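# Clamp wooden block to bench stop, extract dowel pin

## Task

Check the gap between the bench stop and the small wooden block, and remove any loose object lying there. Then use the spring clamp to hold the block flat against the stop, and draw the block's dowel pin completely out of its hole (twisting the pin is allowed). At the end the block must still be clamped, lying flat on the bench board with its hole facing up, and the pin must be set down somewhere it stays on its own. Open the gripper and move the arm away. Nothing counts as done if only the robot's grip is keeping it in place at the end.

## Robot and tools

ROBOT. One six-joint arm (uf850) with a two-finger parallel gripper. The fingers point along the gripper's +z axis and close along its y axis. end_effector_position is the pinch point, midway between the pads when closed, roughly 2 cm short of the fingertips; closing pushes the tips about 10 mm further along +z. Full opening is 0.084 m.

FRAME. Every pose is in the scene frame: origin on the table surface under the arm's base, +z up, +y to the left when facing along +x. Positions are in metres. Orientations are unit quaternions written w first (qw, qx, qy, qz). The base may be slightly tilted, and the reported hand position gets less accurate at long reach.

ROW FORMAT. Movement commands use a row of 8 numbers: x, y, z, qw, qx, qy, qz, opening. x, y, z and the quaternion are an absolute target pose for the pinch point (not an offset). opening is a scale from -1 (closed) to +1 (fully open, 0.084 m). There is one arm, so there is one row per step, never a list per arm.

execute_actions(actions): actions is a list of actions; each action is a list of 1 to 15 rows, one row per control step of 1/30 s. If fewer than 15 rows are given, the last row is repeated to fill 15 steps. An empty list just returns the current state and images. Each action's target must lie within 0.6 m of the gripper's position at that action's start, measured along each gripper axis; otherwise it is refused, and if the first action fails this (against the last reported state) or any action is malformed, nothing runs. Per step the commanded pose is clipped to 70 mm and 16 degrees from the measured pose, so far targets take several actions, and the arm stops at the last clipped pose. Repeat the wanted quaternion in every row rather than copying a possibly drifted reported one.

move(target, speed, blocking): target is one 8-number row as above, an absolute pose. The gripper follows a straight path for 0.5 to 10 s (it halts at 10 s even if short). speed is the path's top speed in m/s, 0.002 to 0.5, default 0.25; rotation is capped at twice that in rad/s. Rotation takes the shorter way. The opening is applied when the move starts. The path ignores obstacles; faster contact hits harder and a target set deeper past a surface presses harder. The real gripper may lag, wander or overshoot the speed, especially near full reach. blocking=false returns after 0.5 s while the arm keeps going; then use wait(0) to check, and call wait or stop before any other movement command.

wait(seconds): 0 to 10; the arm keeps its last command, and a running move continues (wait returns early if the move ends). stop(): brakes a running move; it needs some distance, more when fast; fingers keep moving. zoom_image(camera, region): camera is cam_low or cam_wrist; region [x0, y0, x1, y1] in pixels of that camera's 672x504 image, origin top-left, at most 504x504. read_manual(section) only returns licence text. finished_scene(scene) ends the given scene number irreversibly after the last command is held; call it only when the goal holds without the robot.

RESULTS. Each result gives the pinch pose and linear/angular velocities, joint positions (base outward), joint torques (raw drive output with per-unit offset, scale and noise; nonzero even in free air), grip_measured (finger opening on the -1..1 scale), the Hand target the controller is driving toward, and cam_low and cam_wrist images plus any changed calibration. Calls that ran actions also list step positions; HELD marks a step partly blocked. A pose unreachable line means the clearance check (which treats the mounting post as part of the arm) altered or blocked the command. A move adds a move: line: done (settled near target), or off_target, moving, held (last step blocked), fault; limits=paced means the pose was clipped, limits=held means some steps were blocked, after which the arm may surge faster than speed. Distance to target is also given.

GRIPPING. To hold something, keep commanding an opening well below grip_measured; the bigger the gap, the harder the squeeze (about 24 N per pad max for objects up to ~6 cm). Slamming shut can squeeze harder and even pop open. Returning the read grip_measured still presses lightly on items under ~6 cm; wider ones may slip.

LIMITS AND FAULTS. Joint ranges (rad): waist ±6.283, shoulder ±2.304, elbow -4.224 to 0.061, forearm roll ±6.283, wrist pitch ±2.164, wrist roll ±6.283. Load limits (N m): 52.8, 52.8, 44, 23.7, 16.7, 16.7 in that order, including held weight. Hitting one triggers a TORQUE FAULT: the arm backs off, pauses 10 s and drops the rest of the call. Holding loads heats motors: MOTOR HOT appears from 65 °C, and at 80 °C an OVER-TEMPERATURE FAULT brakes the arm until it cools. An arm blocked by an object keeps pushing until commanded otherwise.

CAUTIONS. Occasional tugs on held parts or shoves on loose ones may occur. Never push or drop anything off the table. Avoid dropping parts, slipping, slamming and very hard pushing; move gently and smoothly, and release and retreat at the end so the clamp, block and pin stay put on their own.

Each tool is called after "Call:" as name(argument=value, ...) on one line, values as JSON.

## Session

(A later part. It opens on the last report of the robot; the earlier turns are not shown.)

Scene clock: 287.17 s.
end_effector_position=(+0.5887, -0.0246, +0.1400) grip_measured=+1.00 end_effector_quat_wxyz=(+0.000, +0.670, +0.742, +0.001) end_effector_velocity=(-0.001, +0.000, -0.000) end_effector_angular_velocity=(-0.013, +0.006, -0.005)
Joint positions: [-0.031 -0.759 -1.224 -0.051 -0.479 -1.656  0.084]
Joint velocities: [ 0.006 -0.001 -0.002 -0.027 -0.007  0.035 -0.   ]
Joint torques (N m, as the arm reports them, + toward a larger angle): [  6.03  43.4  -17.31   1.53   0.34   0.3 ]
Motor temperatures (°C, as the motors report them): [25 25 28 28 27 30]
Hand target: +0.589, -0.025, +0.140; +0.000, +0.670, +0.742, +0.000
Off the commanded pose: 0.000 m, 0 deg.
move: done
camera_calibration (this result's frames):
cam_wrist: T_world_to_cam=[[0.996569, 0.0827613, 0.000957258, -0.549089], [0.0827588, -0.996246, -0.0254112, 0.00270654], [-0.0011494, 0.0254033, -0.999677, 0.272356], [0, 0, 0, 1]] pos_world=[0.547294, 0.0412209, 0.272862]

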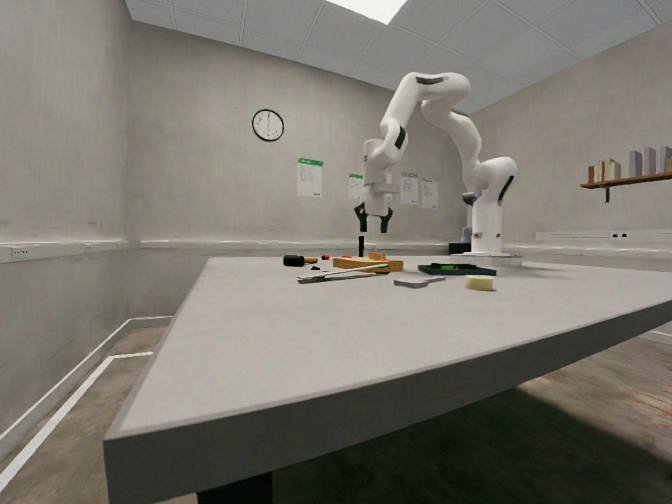

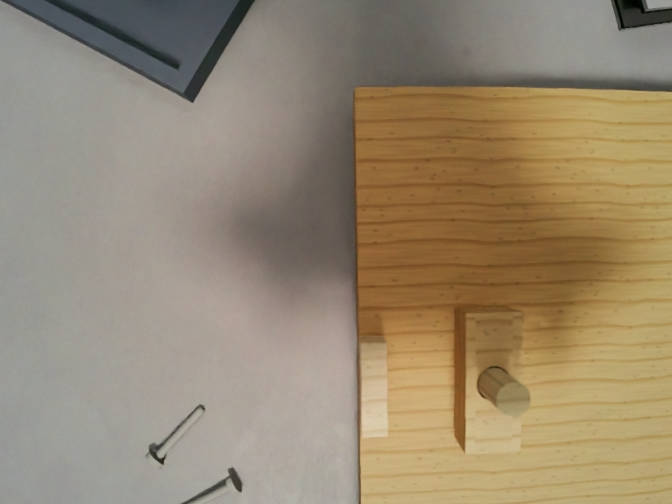

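Call:
move(target=[0.5853, 0.0052, 0.064, 0, 0.667, 0.745, 0, 0.55], speed=0.15)

Call:
move(target=[0.5589, 0.0025, 0.064, 0, 0.667, 0.745, 0, 0.48], speed=0.04)

Call:
execute_actions(actions=[[[0.5589,0.0025,0.064,0,0.667,0.745,0,0.45],[0.5589,0.0025,0.064,0,0.667,0.745,0,0.42],[0.5589,0.0025,0.064,0,0.667,0.745,0,0.39],[0.5589,0.0025,0.064,0,0.667,0.745,0,0.36],[0.5589,0.0025,0.064,0,0.667,0.745,0,0.33],[0.5589,0.0025,0.064,0,0.667,0.745,0,0.30],[0.5589,0.0025,0.064,0,0.667,0.745,0,0.28],[0.5589,0.0025,0.064,0,0.667,0.745,0,0.26],[0.5589,0.0025,0.064,0,0.667,0.745,0,0.24],[0.5589,0.0025,0.064,0,0.667,0.745,0,0.22],[0.5589,0.0025,0.064,0,0.667,0.745,0,0.20],[0.5589,0.0025,0.064,0,0.667,0.745,0,0.19]]])

Scene clock: 319.40 s.
end_effector_position=(+0.5858, +0.0052, +0.0642) grip_measured=+0.54 end_effector_quat_wxyz=(+0.000, +0.667, +0.745, +0.000) end_effector_velocity=(-0.000, +0.001, -0.003) end_effector_angular_velocity=(-0.000, +0.001, +0.003)
Joint positions: [ 0.016 -0.896 -1.241 -0.067 -0.361 -1.599  0.067]
Joint velocities: [ 0.001 -0.005 -0.002 -0.001  0.003 -0.     0.   ]
Joint torques (N m, as the arm reports them, + toward a larger angle): [  3.29  45.2  -14.69   0.57   0.51   0.24]
Motor temperatures (°C, as the motors report them): [25 25 28 28 27 30]
Hand target: +0.586, +0.005, +0.064; -0.000, +0.667, +0.745, +0.000
Off the commanded pose: 0.001 m, 0 deg.
move: done
camera_calibration (this result's frames):
cam_wrist: T_world_to_cam=[[0.995884, 0.0906393, -0.0000652305, -0.548212], [0.0906099, -0.995578, -0.0247871, 0.0261301], [-0.00231163, 0.0246791, -0.999693, 0.196507], [0, 0, 0, 1]] pos_world=[0.544042, 0.0708545, 0.197059]

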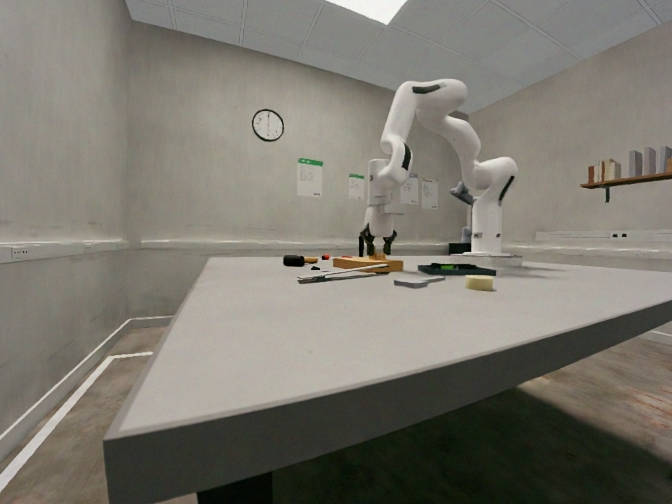

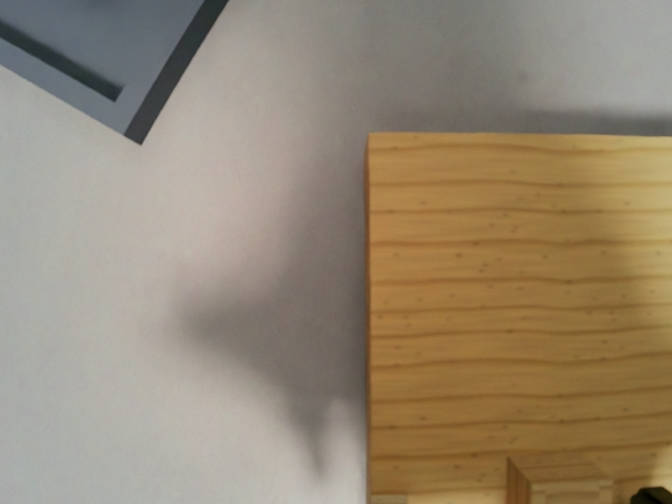

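Scene clock: 320.43 s.
end_effector_position=(+0.5592, +0.0025, +0.0639) grip_measured=+0.47 end_effector_quat_wxyz=(-0.000, +0.667, +0.745, +0.000) end_effector_velocity=(-0.002, -0.000, +0.000) end_effector_angular_velocity=(-0.000, -0.001, +0.000)
Joint positions: [ 0.013 -0.854 -1.154 -0.077 -0.316 -1.592  0.064]
Joint velocities: [-0.     0.003  0.006 -0.002  0.004  0.002  0.   ]
Joint torques (N m, as the arm reports them, + toward a larger angle): [  6.01  45.32 -14.92   1.04   0.32   0.23]
Motor temperatures (°C, as the motors report them): [25 25 28 28 27 30]
Hand target: +0.559, +0.003, +0.064; -0.000, +0.667, +0.745, +0.000
Off the commanded pose: 0.000 m, 0 deg.
move: done
camera_calibration (this result's frames):
cam_wrist: T_world_to_cam=[[0.99588, 0.0906804, -0.000407539, -0.521401], [0.0906431, -0.995581, -0.0245403, 0.025826], [-0.00263106, 0.0244022, -0.999699, 0.196342], [0, 0, 0, 1]] pos_world=[0.517428, 0.0682015, 0.196704]

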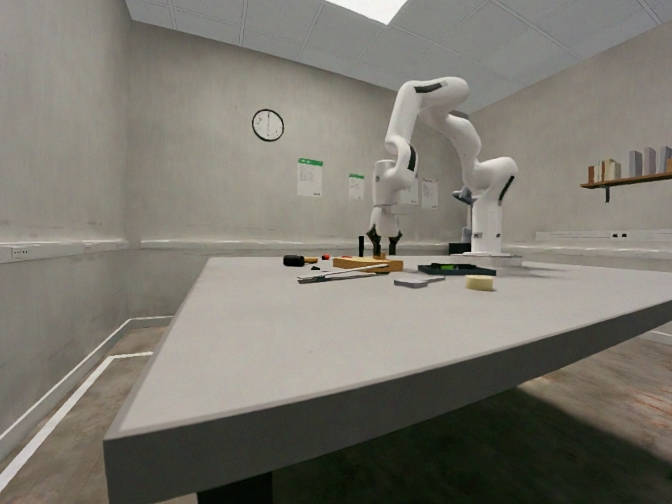

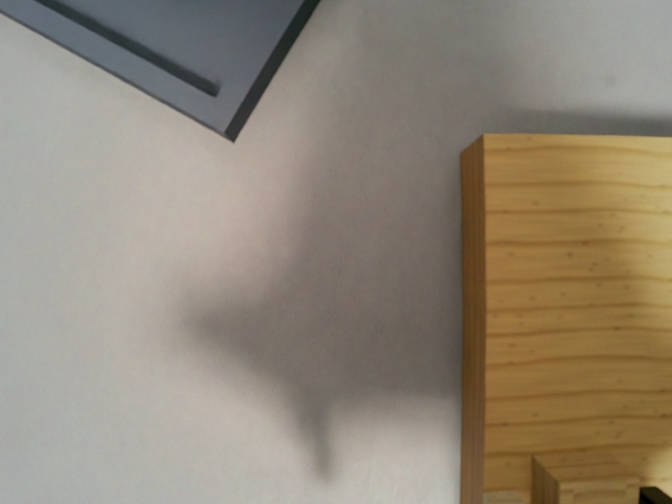

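Scene clock: 320.93 s.
end_effector_position=(+0.5598, +0.0025, +0.0645) grip_measured=+0.19 end_effector_quat_wxyz=(+0.001, +0.667, +0.745, +0.001) end_effector_velocity=(-0.005, -0.000, -0.003) end_effector_angular_velocity=(-0.001, +0.013, -0.000)
Joint positions: [ 0.013 -0.853 -1.154 -0.077 -0.315 -1.592  0.052]
Joint velocities: [-0.    -0.002  0.005  0.    -0.006  0.    -0.003]
Joint torques (N m, as the arm reports them, + toward a larger angle): [  5.16  39.25 -10.41   0.63  -0.93   0.2 ]
Motor temperatures (°C, as the motors report them): [25 25 28 28 27 30]
Hand target: +0.559, +0.003, +0.064; +0.000, +0.667, +0.745, +0.000
Off the commanded pose: 0.001 m, 0 deg.
Step readings (end_effector_position):
0: (+0.5592, +0.0025, +0.0639)
1: (+0.5591, +0.0025, +0.0639)
2: (+0.5591, +0.0025, +0.0639)
4: (+0.5590, +0.0025, +0.0639)
8: (+0.5590, +0.0025, +0.0640)
15: end_effector_position above
camera_calibration (this result's frames):
cam_wrist: T_world_to_cam=[[0.995885, 0.0906018, 0.00192964, -0.522224], [0.0906219, -0.995586, -0.0244193, 0.0257818], [-0.000291304, 0.0244937, -0.9997, 0.195634], [0, 0, 0, 1]] pos_world=[0.517796, 0.0681906, 0.197212]

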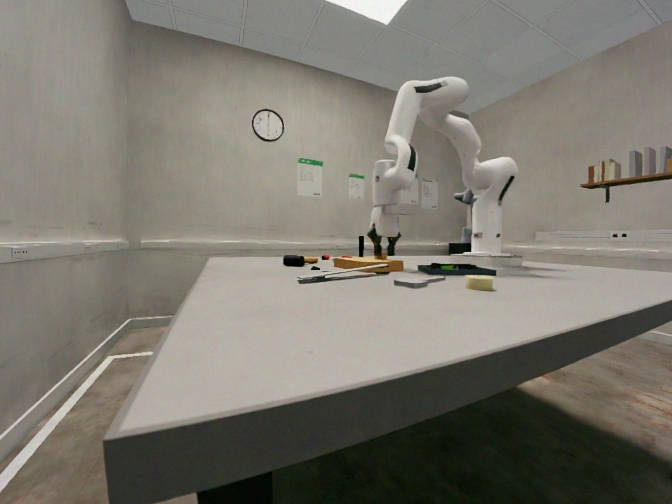

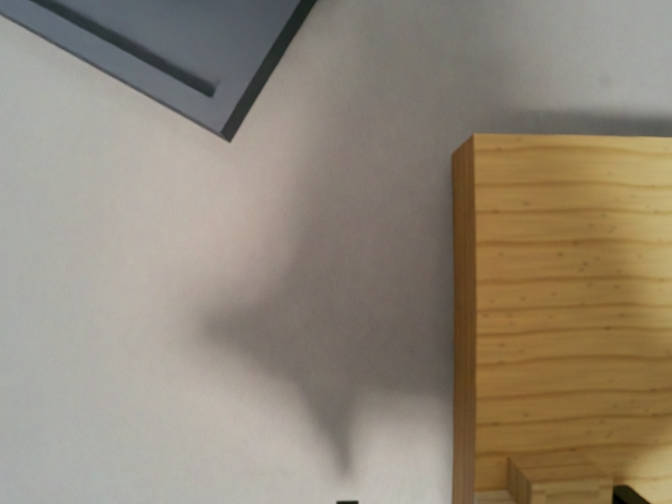

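Call:
execute_actions(actions=[[[0.5589,0.0025,0.064,0,0.667,0.745,0,0.3],[0.5589,0.0025,0.064,0,0.667,0.745,0,0.45],[0.5589,0.0025,0.064,0,0.667,0.745,0,0.6],[0.5589,0.0025,0.066,0,0.667,0.745,0,0.8],[0.5589,0.0025,0.070,0,0.667,0.745,0,1],[0.5589,0.0025,0.075,0,0.667,0.745,0,1],[0.5589,0.0025,0.081,0,0.667,0.745,0,1],[0.5589,0.0025,0.087,0,0.667,0.745,0,1],[0.5589,0.0025,0.093,0,0.667,0.745,0,1],[0.5589,0.0025,0.099,0,0.667,0.745,0,1],[0.5589,0.0025,0.105,0,0.667,0.745,0,1],[0.5589,0.0025,0.11,0,0.667,0.745,0,1],[0.5589,0.0025,0.114,0,0.667,0.745,0,1],[0.5589,0.0025,0.117,0,0.667,0.745,0,1],[0.5589,0.0025,0.12,0,0.667,0.745,0,1]]])

Call:
move(target=[0.478, 0.1795, 0.15, 0, 0.2122, 0.9772, 0, 1], speed=0.4)

Scene clock: 351.43 s.
end_effector_position=(+0.5593, +0.0025, +0.1020) grip_measured=+1.00 end_effector_quat_wxyz=(+0.000, +0.667, +0.745, +0.000) end_effector_velocity=(+0.003, +0.000, +0.139) end_effector_angular_velocity=(+0.001, -0.010, +0.001)
Joint positions: [ 0.014 -0.778 -1.136 -0.066 -0.374 -1.602  0.084]
Joint velocities: [ 0.006  0.271  0.046  0.038 -0.215 -0.035  0.   ]
Joint torques (N m, as the arm reports them, + toward a larger angle): [  5.51  40.69 -15.14   0.26   0.41   0.28]
Motor temperatures (°C, as the motors report them): [25 25 28 28 27 30]
Hand target: +0.559, +0.003, +0.119; +0.000, +0.667, +0.745, +0.000
Off the commanded pose: 0.018 m, 0 deg.
Step readings (end_effector_position):
0: (+0.5589, +0.0025, +0.0640)
1: (+0.5585, +0.0025, +0.0639)
2: (+0.5577, +0.0025, +0.0634)
4: (+0.5570, +0.0025, +0.0631)
8: (+0.5577, +0.0025, +0.0692)
15: end_effector_position above
camera_calibration (this result's frames):
cam_wrist: T_world_to_cam=[[0.995887, 0.0905998, 0.00027857, -0.521559], [0.0905797, -0.995591, -0.0243716, 0.0267775], [-0.00193072, 0.0242966, -0.999703, 0.234074], [0, 0, 0, 1]] pos_world=[0.51744, 0.0682254, 0.234802]

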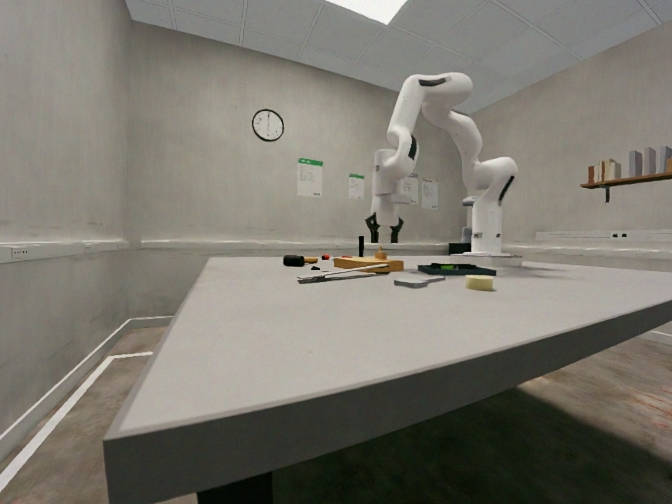

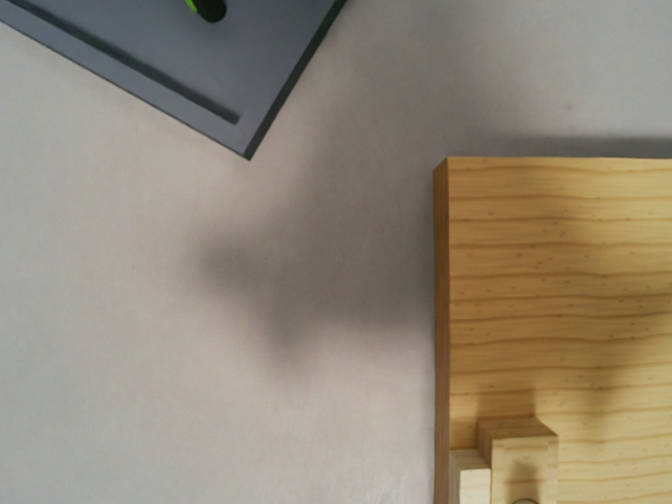

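Scene clock: 353.33 s.
end_effector_position=(+0.4779, +0.1801, +0.1498) grip_measured=+1.00 end_effector_quat_wxyz=(-0.000, +0.213, +0.977, +0.001) end_effector_velocity=(-0.001, +0.002, +0.001) end_effector_angular_velocity=(+0.004, +0.002, +0.009)
Joint positions: [ 0.369 -0.613 -0.983 -0.042 -0.393 -2.302  0.084]
Joint velocities: [ 0.002  0.001 -0.     0.012 -0.001 -0.018 -0.   ]
Joint torques (N m, as the arm reports them, + toward a larger angle): [  5.84  39.03 -16.7    1.11   0.3    0.32]
Motor temperatures (°C, as the motors report them): [25 25 28 28 27 30]
Hand target: +0.478, +0.180, +0.150; -0.000, +0.212, +0.977, +0.001
Off the commanded pose: 0.001 m, 0 deg.
move: done
camera_calibration (this result's frames):
cam_wrist: T_world_to_cam=[[0.43336, 0.901221, 0.000543547, -0.33384], [0.900947, -0.433213, -0.024904, -0.276379], [-0.0222085, 0.0112821, -0.99969, 0.289426], [0, 0, 0, 1]] pos_world=[0.400103, 0.177867, 0.282635]

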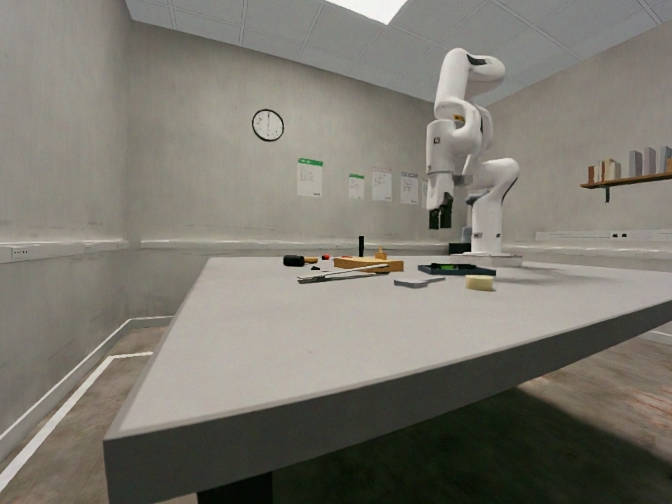

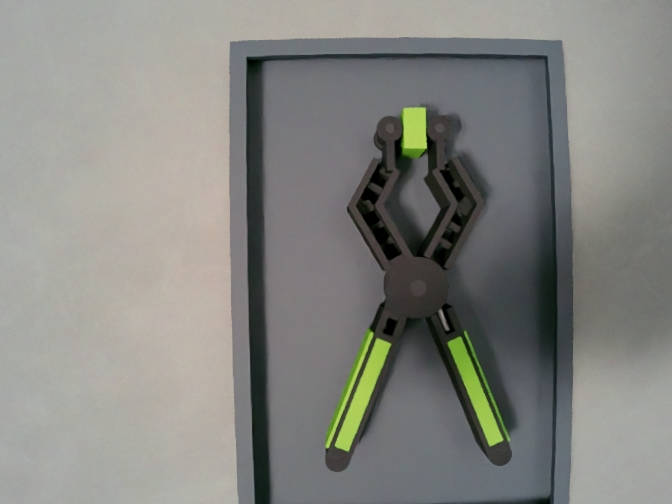

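Call:
move(target=[0.4767, 0.1772, 0.036, 0, 0.2079, 0.9781, 0, 0.85], speed=0.2)

Call:
zoom_image(camera="cam_low", region=[410, 230, 500, 285])

Scene clock: 381.93 s.
end_effector_position=(+0.4773, +0.1774, +0.0360) grip_measured=+0.85 end_effector_quat_wxyz=(+0.000, +0.208, +0.978, +0.000) end_effector_velocity=(-0.000, -0.000, -0.002) end_effector_angular_velocity=(-0.001, +0.001, -0.001)
Joint positions: [ 0.361 -0.852 -1.025 -0.089 -0.195 -2.272  0.078]
Joint velocities: [ 0.    -0.005 -0.002 -0.005  0.002  0.006 -0.   ]
Joint torques (N m, as the arm reports them, + toward a larger angle): [  4.33  40.99 -13.38   0.96   0.22   0.38]
Motor temperatures (°C, as the motors report them): [25 25 28 28 27 30]
Hand target: +0.477, +0.177, +0.036; -0.000, +0.208, +0.978, +0.000
Off the commanded pose: 0.001 m, 0 deg.
move: done
camera_calibration (this result's frames):
cam_wrist: T_world_to_cam=[[0.424503, 0.905427, -0.000121049, -0.327621], [0.905156, -0.424379, -0.0244172, -0.283431], [-0.0221593, 0.0102556, -0.999702, 0.175886], [0, 0, 0, 1]] pos_world=[0.399522, 0.174551, 0.168874]

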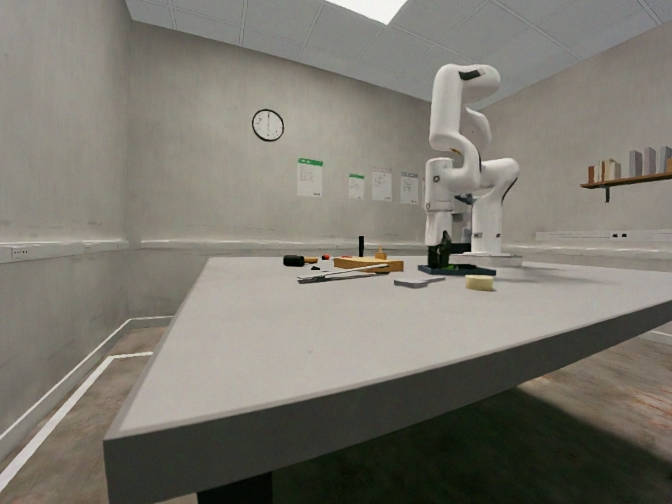

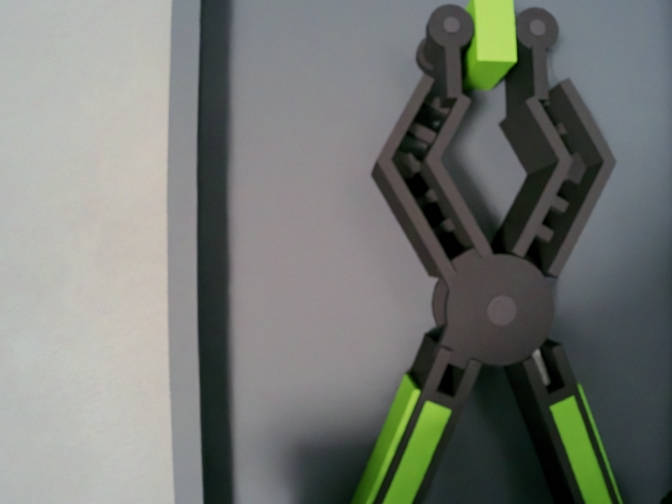

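Region (410, 230, 500, 285) of cam_low's 672x504 image, scaled by 5.600, with more detail than that image has.

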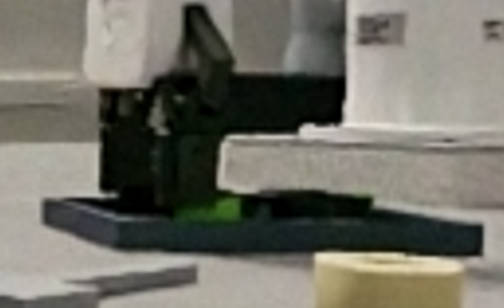

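Call:
execute_actions(actions=[[[0.4767,0.1772,0.035,0,0.2079,0.9781,0,0.82],[0.4767,0.1772,0.034,0,0.2079,0.9781,0,0.8],[0.4767,0.1772,0.033,0,0.2079,0.9781,0,0.8],[0.4767,0.1772,0.032,0,0.2079,0.9781,0,0.8],[0.4767,0.1772,0.031,0,0.2079,0.9781,0,0.8],[0.4767,0.1772,0.030,0,0.2079,0.9781,0,0.8],[0.4767,0.1772,0.029,0,0.2079,0.9781,0,0.8],[0.4767,0.1772,0.028,0,0.2079,0.9781,0,0.8],[0.4767,0.1772,0.027,0,0.2079,0.9781,0,0.8],[0.4767,0.1772,0.0265,0,0.2079,0.9781,0,0.8]],[[0.4767,0.1772,0.0265,0,0.2079,0.9781,0,0.76],[0.4767,0.1772,0.0265,0,0.2079,0.9781,0,0.72],[0.4767,0.1772,0.0265,0,0.2079,0.9781,0,0.68],[0.4767,0.1772,0.0268,0,0.2079,0.9781,0,0.64],[0.4767,0.1772,0.0272,0,0.2079,0.9781,0,0.6],[0.4767,0.1772,0.0276,0,0.2079,0.9781,0,0.56],[0.4767,0.1772,0.028,0,0.2079,0.9781,0,0.52],[0.4767,0.1772,0.0284,0,0.2079,0.9781,0,0.48],[0.4767,0.1772,0.0288,0,0.2079,0.9781,0,0.44],[0.4767,0.1772,0.0292,0,0.2079,0.9781,0,0.4],[0.4767,0.1772,0.0295,0,0.2079,0.9781,0,0.36],[0.4767,0.1772,0.0298,0,0.2079,0.9781,0,0.32],[0.4767,0.1772,0.0301,0,0.2079,0.9781,0,0.28],[0.4767,0.1772,0.0304,0,0.2079,0.9781,0,0.24],[0.4767,0.1772,0.0306,0,0.2079,0.9781,0,0.2]]])

Scene clock: 406.33 s.
end_effector_position=(+0.4771, +0.1773, +0.0297) grip_measured=+0.26 end_effector_quat_wxyz=(+0.000, +0.208, +0.978, +0.000) end_effector_velocity=(-0.000, -0.000, +0.009) end_effector_angular_velocity=(+0.000, +0.000, +0.000)
Joint positions: [ 0.361 -0.866 -1.028 -0.095 -0.184 -2.266  0.055]
Joint velocities: [ 0.     0.02   0.008  0.007 -0.012 -0.007 -0.05 ]
Joint torques (N m, as the arm reports them, + toward a larger angle): [ 4.64 36.33 -9.27  0.31  0.21  0.38]
Motor temperatures (°C, as the motors report them): [25 25 28 28 27 30]
Hand target: +0.477, +0.177, +0.031; +0.000, +0.208, +0.978, -0.000
Off the commanded pose: 0.001 m, 0 deg.
Step readings (end_effector_position; steps 1 to 15: 1st action; 16 to 30: 2nd action):
0: (+0.4772, +0.1774, +0.0357)
1: (+0.4772, +0.1774, +0.0357)
2: (+0.4772, +0.1774, +0.0356)
4: (+0.4770, +0.1773, +0.0349)
8: (+0.4767, +0.1772, +0.0318)
15: (+0.4767, +0.1772, +0.0271)
16: (+0.4767, +0.1772, +0.0269)
17: (+0.4767, +0.1772, +0.0268)
19: (+0.4767, +0.1772, +0.0267)
23: (+0.4770, +0.1773, +0.0274)
30: end_effector_position above
camera_calibration (this result's frames):
cam_wrist: T_world_to_cam=[[0.424578, 0.905391, 0.000183215, -0.327464], [0.905135, -0.424453, -0.0238965, -0.283441], [-0.0215579, 0.0103118, -0.999714, 0.169261], [0, 0, 0, 1]] pos_world=[0.399235, 0.17443, 0.1625]

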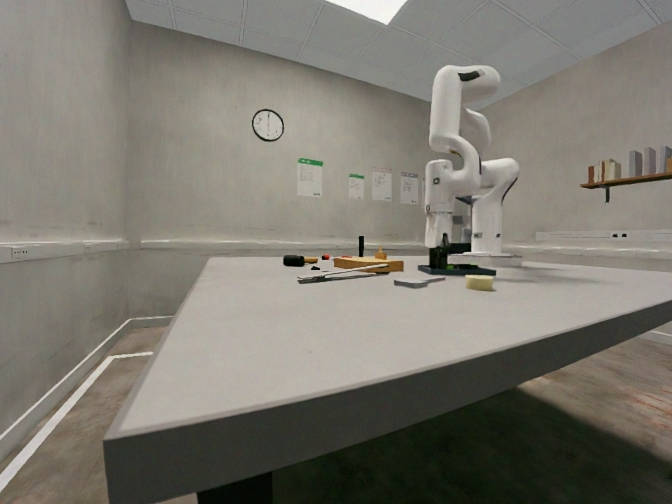

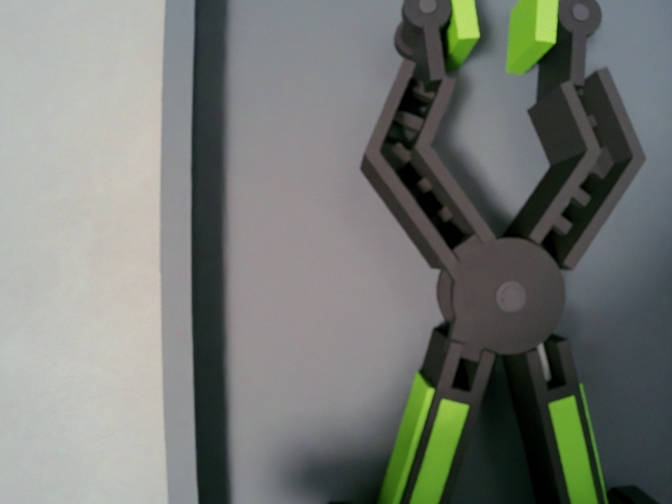

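The clamp opens. Continue squeezing.

Call:
execute_actions(actions=[[[0.4767,0.1772,0.0312,0,0.2079,0.9781,0,0.15],[0.4767,0.1772,0.0316,0,0.2079,0.9781,0,0.1],[0.4767,0.1772,0.032,0,0.2079,0.9781,0,0.05],[0.4767,0.1772,0.0324,0,0.2079,0.9781,0,0.0],[0.4767,0.1772,0.0328,0,0.2079,0.9781,0,-0.05],[0.4767,0.1772,0.0331,0,0.2079,0.9781,0,-0.1],[0.4767,0.1772,0.0334,0,0.2079,0.9781,0,-0.15],[0.4767,0.1772,0.0337,0,0.2079,0.9781,0,-0.2],[0.4767,0.1772,0.034,0,0.2079,0.9781,0,-0.25],[0.4767,0.1772,0.034,0,0.2079,0.9781,0,-0.3],[0.4767,0.1772,0.034,0,0.2079,0.9781,0,-0.35],[0.4767,0.1772,0.034,0,0.2079,0.9781,0,-0.4],[0.4767,0.1772,0.034,0,0.2079,0.9781,0,-0.45],[0.4767,0.1772,0.034,0,0.2079,0.9781,0,-0.5],[0.4767,0.1772,0.034,0,0.2079,0.9781,0,-0.55]],[[0.4767,0.1772,0.034,0,0.2079,0.9781,0,-0.6],[0.4767,0.1772,0.034,0,0.2079,0.9781,0,-0.65],[0.4767,0.1772,0.034,0,0.2079,0.9781,0,-0.7]]])

Scene clock: 425.47 s.
end_effector_position=(+0.4767, +0.1772, +0.0340) grip_measured=-0.50 end_effector_quat_wxyz=(-0.000, +0.208, +0.978, -0.000) end_effector_velocity=(+0.000, -0.000, +0.000) end_effector_angular_velocity=(+0.000, -0.000, +0.000)
Joint positions: [ 0.361 -0.856 -1.024 -0.091 -0.191 -2.269  0.022]
Joint velocities: [-0.     0.    -0.     0.001  0.    -0.001 -0.   ]
Joint torques (N m, as the arm reports them, + toward a larger angle): [  4.85  40.35 -13.     0.65   0.29   0.4 ]
Motor temperatures (°C, as the motors report them): [25 25 28 28 27 30]
Hand target: +0.477, +0.177, +0.034; -0.000, +0.208, +0.978, +0.000
Off the commanded pose: 0.000 m, 0 deg.
Step readings (end_effector_position; steps 1 to 15: 1st action; 16 to 30: 2nd action):
0: (+0.4767, +0.1772, +0.0306)
1: (+0.4767, +0.1772, +0.0306)
2: (+0.4767, +0.1772, +0.0307)
4: (+0.4768, +0.1772, +0.0312)
8: (+0.4767, +0.1772, +0.0324)
15: (+0.4767, +0.1772, +0.0338)
16: (+0.4767, +0.1772, +0.0339)
17: (+0.4767, +0.1772, +0.0339)
19: (+0.4767, +0.1772, +0.0339)
23: (+0.4767, +0.1772, +0.0340)
30: end_effector_position above
camera_calibration (this result's frames):
cam_wrist: T_world_to_cam=[[0.42454, 0.905409, -0.000424932, -0.32714], [0.905133, -0.424422, -0.024517, -0.283014], [-0.0223783, 0.0100238, -0.999699, 0.173975], [0, 0, 0, 1]] pos_world=[0.398942, 0.174335, 0.166845]

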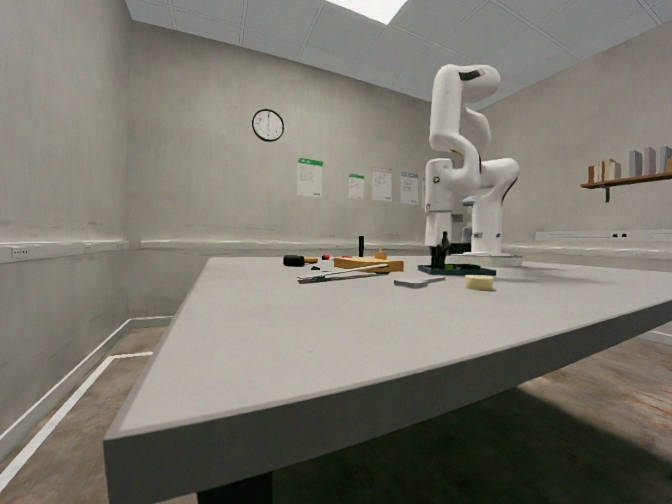

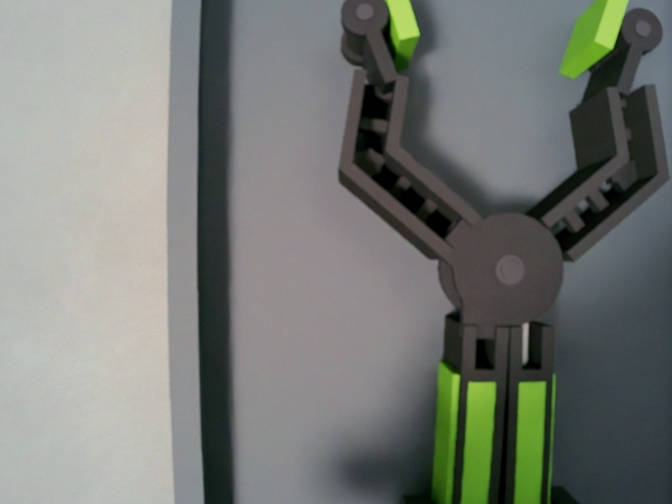

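Call:
move(target=[0.4767, 0.1772, 0.125, 0, 0.2079, 0.9781, 0, -0.7], speed=0.2)

Call:
move(target=[0.5849, -0.1149, 0.12, 0, 0.667, 0.745, 0, -0.7], speed=0.3)

Scene clock: 439.43 s.
end_effector_position=(+0.4762, +0.1770, +0.1248) grip_measured=-0.50 end_effector_quat_wxyz=(-0.000, +0.208, +0.978, -0.000) end_effector_velocity=(+0.000, +0.000, +0.003) end_effector_angular_velocity=(+0.001, -0.001, +0.002)
Joint positions: [ 0.364 -0.659 -0.979 -0.051 -0.344 -2.307  0.022]
Joint velocities: [ 0.     0.006  0.     0.001 -0.004 -0.003  0.   ]
Joint torques (N m, as the arm reports them, + toward a larger angle): [  5.14  37.01 -14.81   0.59   0.37   0.2 ]
Motor temperatures (°C, as the motors report them): [25 25 28 28 27 30]
Hand target: +0.476, +0.177, +0.125; +0.000, +0.208, +0.978, -0.000
Off the commanded pose: 0.001 m, 0 deg.
move: done
camera_calibration (this result's frames):
cam_wrist: T_world_to_cam=[[0.424566, 0.905397, -0.000694556, -0.326675], [0.905113, -0.424452, -0.0246982, -0.28037], [-0.0226565, 0.00985737, -0.999695, 0.264926], [0, 0, 0, 1]] pos_world=[0.398464, 0.174155, 0.257694]

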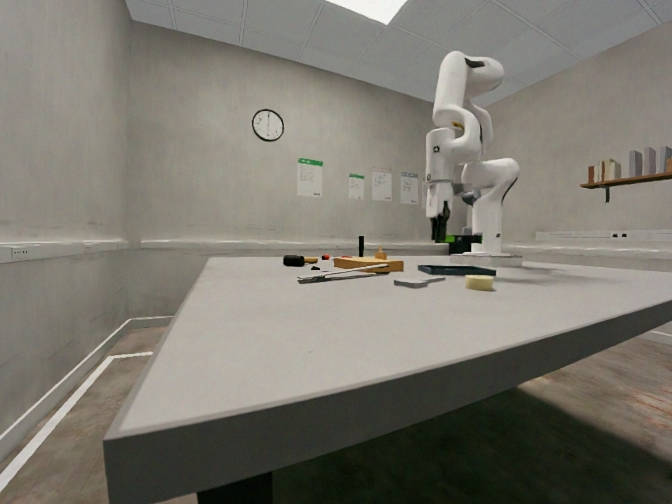

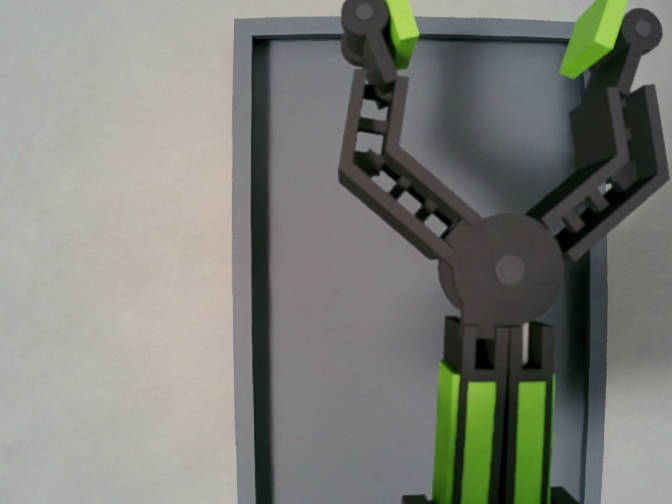

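Scene clock: 441.73 s.
end_effector_position=(+0.5845, -0.1160, +0.1204) grip_measured=-0.50 end_effector_quat_wxyz=(+0.001, +0.667, +0.745, -0.001) end_effector_velocity=(+0.001, -0.002, -0.000) end_effector_angular_velocity=(-0.001, +0.001, -0.007)
Joint positions: [-0.184 -0.8   -1.247 -0.065 -0.458 -1.804  0.022]
Joint velocities: [-0.003 -0.003 -0.006 -0.003 -0.003  0.006 -0.   ]
Joint torques (N m, as the arm reports them, + toward a larger angle): [  5.51  44.06 -16.5    0.18   0.43   0.29]
Motor temperatures (°C, as the motors report them): [25 25 28 28 27 30]
Hand target: +0.585, -0.116, +0.120; +0.001, +0.667, +0.745, -0.001
Off the commanded pose: 0.001 m, 0 deg.
move: done
camera_calibration (this result's frames):
cam_wrist: T_world_to_cam=[[0.995813, 0.0914083, -0.00069567, -0.535738], [0.09137, -0.995567, -0.0223334, -0.0937423], [-0.00273405, 0.0221764, -0.99975, 0.25566], [0, 0, 0, 1]] pos_world=[0.542759, -0.0500254, 0.25313]

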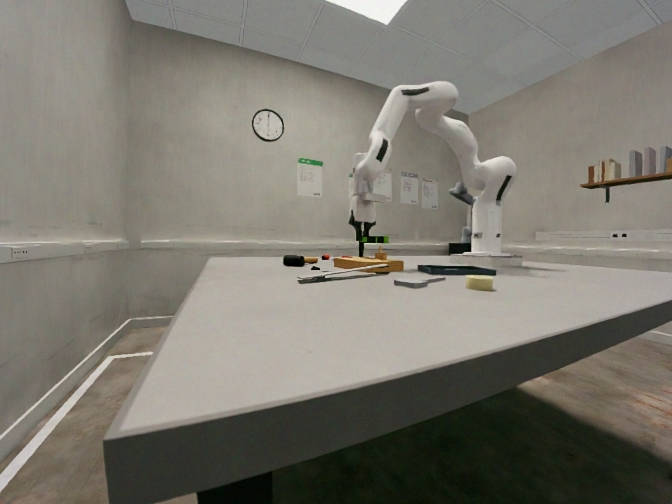

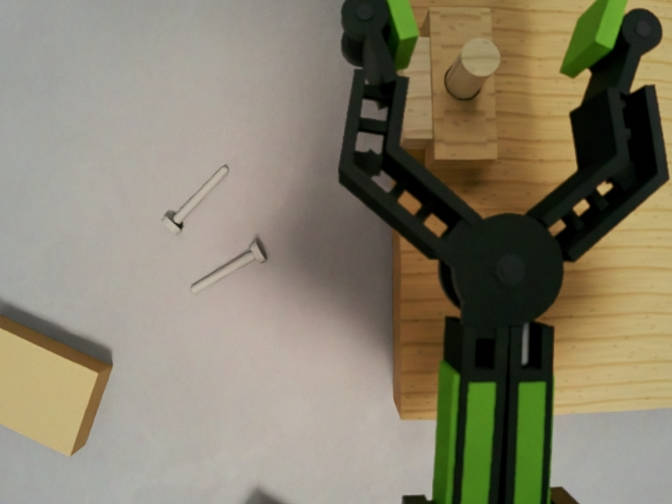

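Call:
move(target=[0.5846, -0.116, 0.072, 0, 0.6607, 0.7507, 0, -0.7], speed=0.08)

Call:
zoom_image(camera="cam_low", region=[340, 230, 410, 275])

Scene clock: 453.20 s.
end_effector_position=(+0.5849, -0.1160, +0.0722) grip_measured=-0.50 end_effector_quat_wxyz=(+0.000, +0.661, +0.751, +0.000) end_effector_velocity=(-0.000, -0.000, -0.002) end_effector_angular_velocity=(+0.000, +0.001, -0.001)
Joint positions: [-0.187 -0.89  -1.266 -0.07  -0.387 -1.817  0.022]
Joint velocities: [-0.    -0.004 -0.001 -0.     0.002  0.001  0.   ]
Joint torques (N m, as the arm reports them, + toward a larger angle): [  4.64  46.07 -16.06   0.76   0.51   0.18]
Motor temperatures (°C, as the motors report them): [25 25 28 28 27 30]
Hand target: +0.585, -0.116, +0.072; -0.000, +0.661, +0.751, +0.000
Off the commanded pose: 0.000 m, 0 deg.
move: done
camera_calibration (this result's frames):
cam_wrist: T_world_to_cam=[[0.9942, 0.107546, -0.000221208, -0.533357], [0.107508, -0.993903, -0.024486, -0.104036], [-0.00285322, 0.0243202, -0.9997, 0.207761], [0, 0, 0, 1]] pos_world=[0.542041, -0.0510945, 0.205034]

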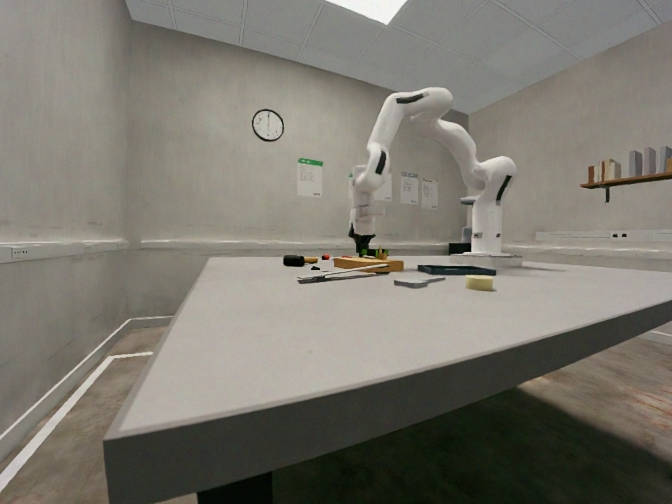

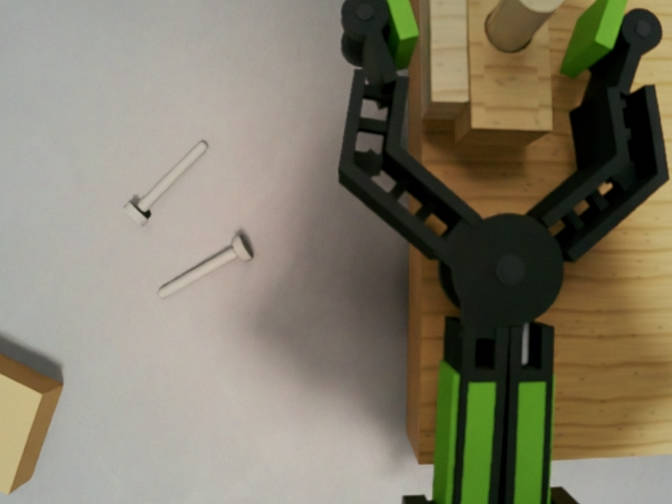

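Region (340, 230, 410, 275) of cam_low's 672x504 image, scaled by 7.200, with more detail than that image has; it fills the top 324 rows of this view, and the rest is white.

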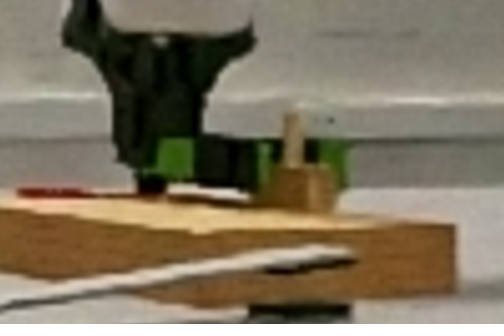

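Call:
move(target=[0.5843, -0.116, 0.0625, 0, 0.6607, 0.7507, 0, -0.7], speed=0.03)

Call:
zoom_image(camera="cam_low", region=[345, 235, 400, 270])

Scene clock: 459.87 s.
end_effector_position=(+0.5844, -0.1161, +0.0630) grip_measured=-0.50 end_effector_quat_wxyz=(-0.000, +0.661, +0.751, -0.000) end_effector_velocity=(+0.000, -0.000, -0.001) end_effector_angular_velocity=(-0.000, +0.001, +0.002)
Joint positions: [-0.187 -0.907 -1.27  -0.073 -0.374 -1.815  0.022]
Joint velocities: [-0.    -0.003 -0.002 -0.001  0.    -0.001 -0.   ]
Joint torques (N m, as the arm reports them, + toward a larger angle): [  5.65  42.89 -14.75   0.61   0.94   0.39]
Motor temperatures (°C, as the motors report them): [25 25 28 28 27 30]
Hand target: +0.584, -0.116, +0.062; -0.000, +0.661, +0.751, +0.000
Off the commanded pose: 0.001 m, 0 deg.
move: done
camera_calibration (this result's frames):
cam_wrist: T_world_to_cam=[[0.994195, 0.107593, -0.000506067, -0.532849], [0.107548, -0.993898, -0.0244987, -0.104256], [-0.00313887, 0.0243021, -0.9997, 0.198718], [0, 0, 0, 1]] pos_world=[0.541593, -0.0511187, 0.195835]

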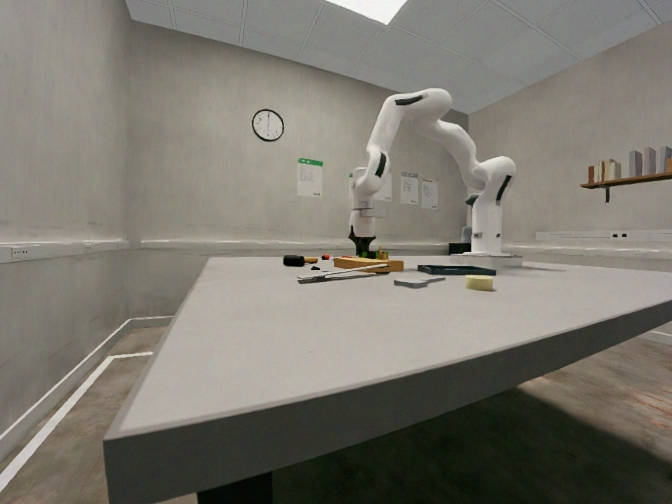

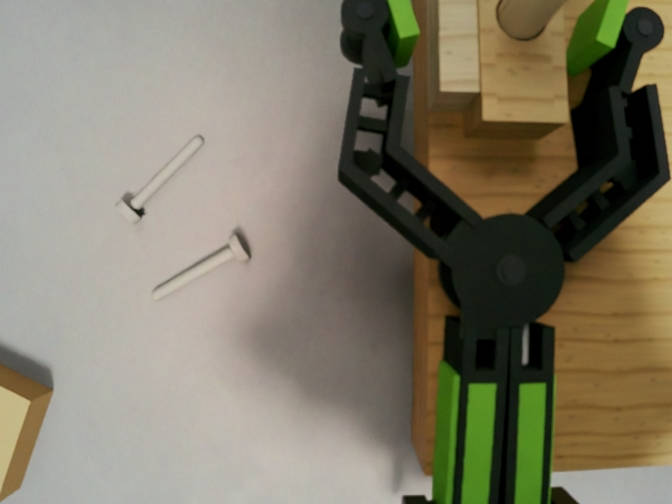

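Region (345, 235, 400, 270) of cam_low's 672x504 image, scaled by 9.164, with more detail than that image has; it fills the top 321 rows of this view, and the rest is white.

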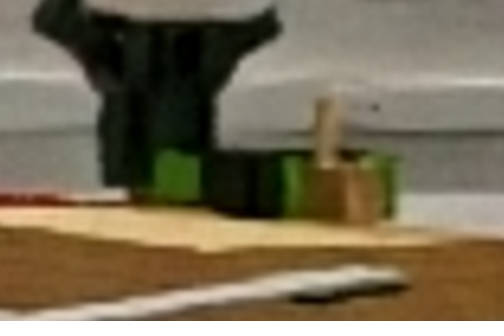

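Call:
execute_actions(actions=[[[0.5843,-0.116,0.0633,0,0.6607,0.7507,0,-0.6],[0.5843,-0.116,0.0633,0,0.6607,0.7507,0,-0.55],[0.5843,-0.116,0.0633,0,0.6607,0.7507,0,-0.52],[0.5843,-0.116,0.0633,0,0.6607,0.7507,0,-0.49],[0.5843,-0.116,0.0633,0,0.6607,0.7507,0,-0.46],[0.5843,-0.116,0.0633,0,0.6607,0.7507,0,-0.43],[0.5843,-0.116,0.0633,0,0.6607,0.7507,0,-0.40],[0.5843,-0.116,0.0632,0,0.6607,0.7507,0,-0.37],[0.5843,-0.116,0.0631,0,0.6607,0.7507,0,-0.34],[0.5843,-0.116,0.063,0,0.6607,0.7507,0,-0.31],[0.5843,-0.116,0.063,0,0.6607,0.7507,0,-0.29],[0.5843,-0.116,0.0629,0,0.6607,0.7507,0,-0.27],[0.5843,-0.116,0.0628,0,0.6607,0.7507,0,-0.25],[0.5843,-0.116,0.0628,0,0.6607,0.7507,0,-0.23],[0.5843,-0.116,0.0627,0,0.6607,0.7507,0,-0.21]],[[0.5843,-0.116,0.0627,0,0.6607,0.7507,0,-0.19],[0.5843,-0.116,0.0626,0,0.6607,0.7507,0,-0.17],[0.5843,-0.116,0.0625,0,0.6607,0.7507,0,-0.15],[0.5843,-0.116,0.0625,0,0.6607,0.7507,0,-0.13],[0.5843,-0.116,0.0624,0,0.6607,0.7507,0,-0.11],[0.5843,-0.116,0.0624,0,0.6607,0.7507,0,-0.09],[0.5843,-0.116,0.0624,0,0.6607,0.7507,0,-0.07],[0.5843,-0.116,0.0624,0,0.6607,0.7507,0,-0.05],[0.5843,-0.116,0.0624,0,0.6607,0.7507,0,-0.03],[0.5843,-0.116,0.0624,0,0.6607,0.7507,0,-0.01],[0.5843,-0.116,0.0624,0,0.6607,0.7507,0,0.02],[0.5843,-0.116,0.0624,0,0.6607,0.7507,0,0.06],[0.5843,-0.116,0.0624,0,0.6607,0.7507,0,0.12],[0.5843,-0.116,0.0624,0,0.6607,0.7507,0,0.2],[0.5843,-0.116,0.0624,0,0.6607,0.7507,0,0.3]]])

Scene clock: 475.50 s.
end_effector_position=(+0.5843, -0.1161, +0.0624) grip_measured=+0.17 end_effector_quat_wxyz=(+0.000, +0.661, +0.751, +0.000) end_effector_velocity=(-0.000, +0.001, -0.000) end_effector_angular_velocity=(+0.000, +0.000, +0.002)
Joint positions: [-0.187 -0.908 -1.269 -0.073 -0.372 -1.815  0.052]
Joint velocities: [ 0.001 -0.     0.     0.001 -0.    -0.001  0.099]
Joint torques (N m, as the arm reports them, + toward a larger angle): [  3.65  45.48 -15.04   0.48   0.54   0.11]
Motor temperatures (°C, as the motors report them): [25 25 28 28 27 30]
Hand target: +0.584, -0.116, +0.062; -0.000, +0.661, +0.751, +0.000
Off the commanded pose: 0.000 m, 0 deg.
Step readings (end_effector_position; steps 1 to 15: 1st action; 16 to 30: 2nd action):
0: (+0.5844, -0.1160, +0.0625)
1: (+0.5844, -0.1160, +0.0625)
2: (+0.5843, -0.1160, +0.0626)
4: (+0.5843, -0.1159, +0.0627)
8: (+0.5837, -0.1157, +0.0626)
15: (+0.5838, -0.1158, +0.0625)
16: (+0.5839, -0.1159, +0.0625)
17: (+0.5839, -0.1159, +0.0625)
19: (+0.5841, -0.1159, +0.0625)
23: (+0.5842, -0.1159, +0.0624)
30: end_effector_position above
camera_calibration (this result's frames):
cam_wrist: T_world_to_cam=[[0.994197, 0.107578, -0.000341521, -0.532768], [0.107537, -0.9939, -0.0244752, -0.104242], [-0.00297242, 0.0242964, -0.9997, 0.198064], [0, 0, 0, 1]] pos_world=[0.541475, -0.051104, 0.195272]

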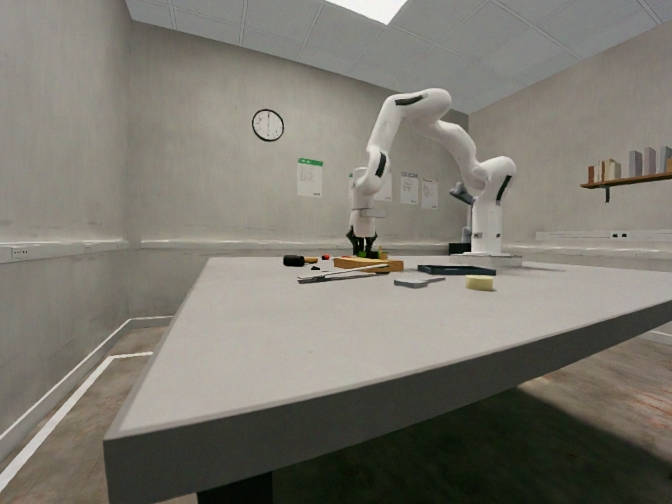

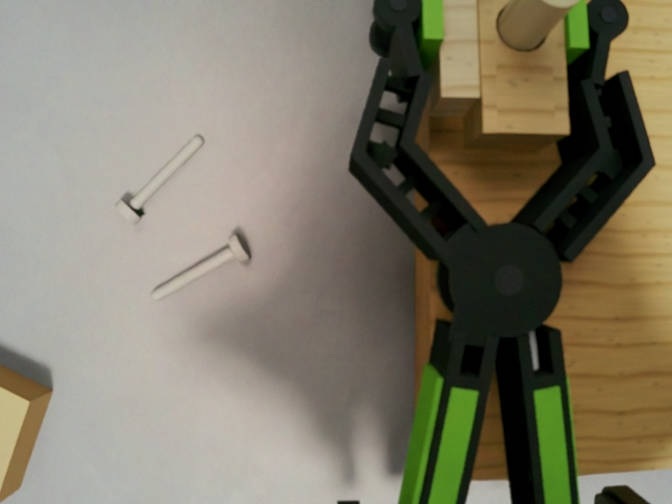

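Call:
execute_actions(actions=[[[0.5843,-0.116,0.065,0,0.6607,0.7507,0,0.3],[0.5843,-0.116,0.069,0,0.6607,0.7507,0,0.3],[0.5843,-0.116,0.074,0,0.6607,0.7507,0,0.3],[0.5843,-0.116,0.080,0,0.6607,0.7507,0,0.3],[0.5843,-0.116,0.086,0,0.6607,0.7507,0,0.3],[0.5843,-0.116,0.092,0,0.6607,0.7507,0,0.3],[0.5843,-0.115,0.098,0,0.6607,0.7507,0,0.3],[0.584,-0.112,0.103,0,0.6607,0.7507,0,0.3],[0.5835,-0.107,0.107,0,0.6607,0.7507,0,0.3],[0.583,-0.101,0.110,0,0.6607,0.7507,0,0.3],[0.5825,-0.095,0.112,0,0.6607,0.7507,0,0.3],[0.582,-0.089,0.114,0,0.6607,0.7507,0,0.3],[0.5815,-0.083,0.115,0,0.6607,0.7507,0,0.3],[0.581,-0.077,0.115,0,0.6607,0.7507,0,0.3],[0.581,-0.071,0.115,0,0.6607,0.7507,0,0.3]],[[0.581,-0.065,0.115,0,0.6607,0.7507,0,0.1],[0.581,-0.059,0.115,0,0.6607,0.7507,0,0.0],[0.581,-0.054,0.115,0,0.6607,0.7507,0,-0.1],[0.581,-0.05,0.115,0,0.6607,0.7507,0,-0.2],[0.581,-0.047,0.115,0,0.6607,0.7507,0,-0.3],[0.581,-0.045,0.115,0,0.6607,0.7507,0,-0.4]]])

Scene clock: 489.13 s.
end_effector_position=(+0.5810, -0.0458, +0.1148) grip_measured=-0.42 end_effector_quat_wxyz=(-0.000, +0.661, +0.751, +0.000) end_effector_velocity=(+0.001, +0.008, +0.001) end_effector_angular_velocity=(-0.003, -0.001, -0.004)
Joint positions: [-0.068 -0.791 -1.208 -0.059 -0.431 -1.71   0.026]
Joint velocities: [ 0.016  0.002  0.001 -0.007 -0.     0.026 -0.001]
Joint torques (N m, as the arm reports them, + toward a larger angle): [  5.76  45.52 -17.22   0.7    0.32   0.12]
Motor temperatures (°C, as the motors report them): [25 25 28 28 27 30]
Hand target: +0.581, -0.045, +0.115; -0.000, +0.661, +0.751, +0.000
Off the commanded pose: 0.001 m, 0 deg.
Step readings (end_effector_position; steps 1 to 15: 1st action; 16 to 30: 2nd action):
0: (+0.5843, -0.1160, +0.0624)
1: (+0.5843, -0.1160, +0.0625)
2: (+0.5842, -0.1160, +0.0628)
4: (+0.5839, -0.1159, +0.0656)
8: (+0.5843, -0.1158, +0.0809)
15: (+0.5829, -0.0945, +0.1083)
16: (+0.5824, -0.0892, +0.1100)
17: (+0.5819, -0.0837, +0.1113)
19: (+0.5812, -0.0725, +0.1128)
23: (+0.5808, -0.0541, +0.1141)
30: end_effector_position above
camera_calibration (this result's frames):
cam_wrist: T_world_to_cam=[[0.9942, 0.107547, -0.000355901, -0.536985], [0.107504, -0.993885, -0.0252007, -0.0326583], [-0.00306399, 0.0250162, -0.999682, 0.248834], [0, 0, 0, 1]] pos_world=[0.538144, 0.0190678, 0.247741]

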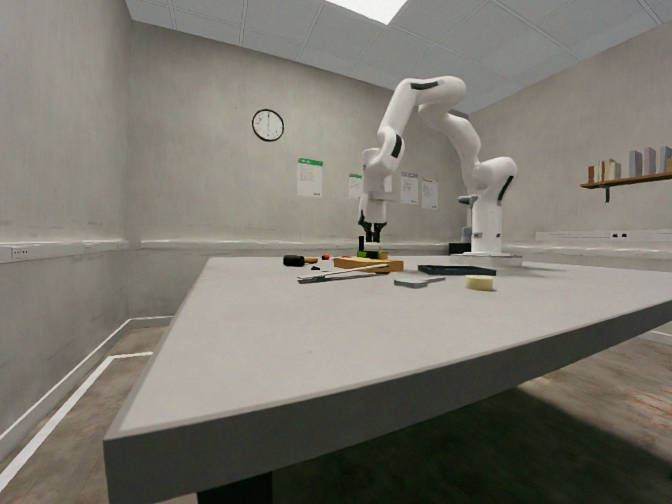

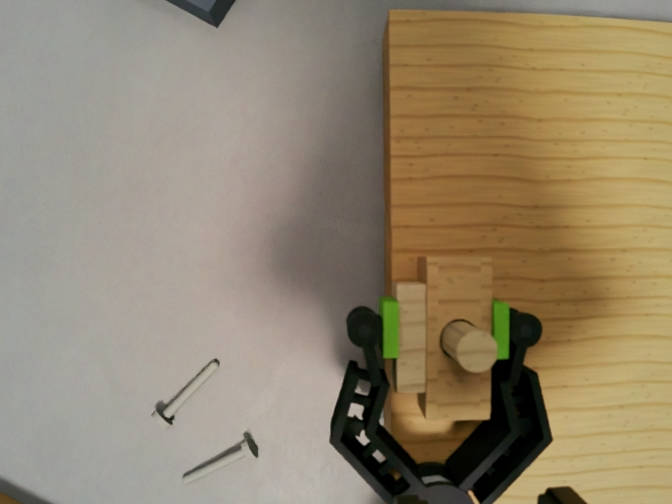

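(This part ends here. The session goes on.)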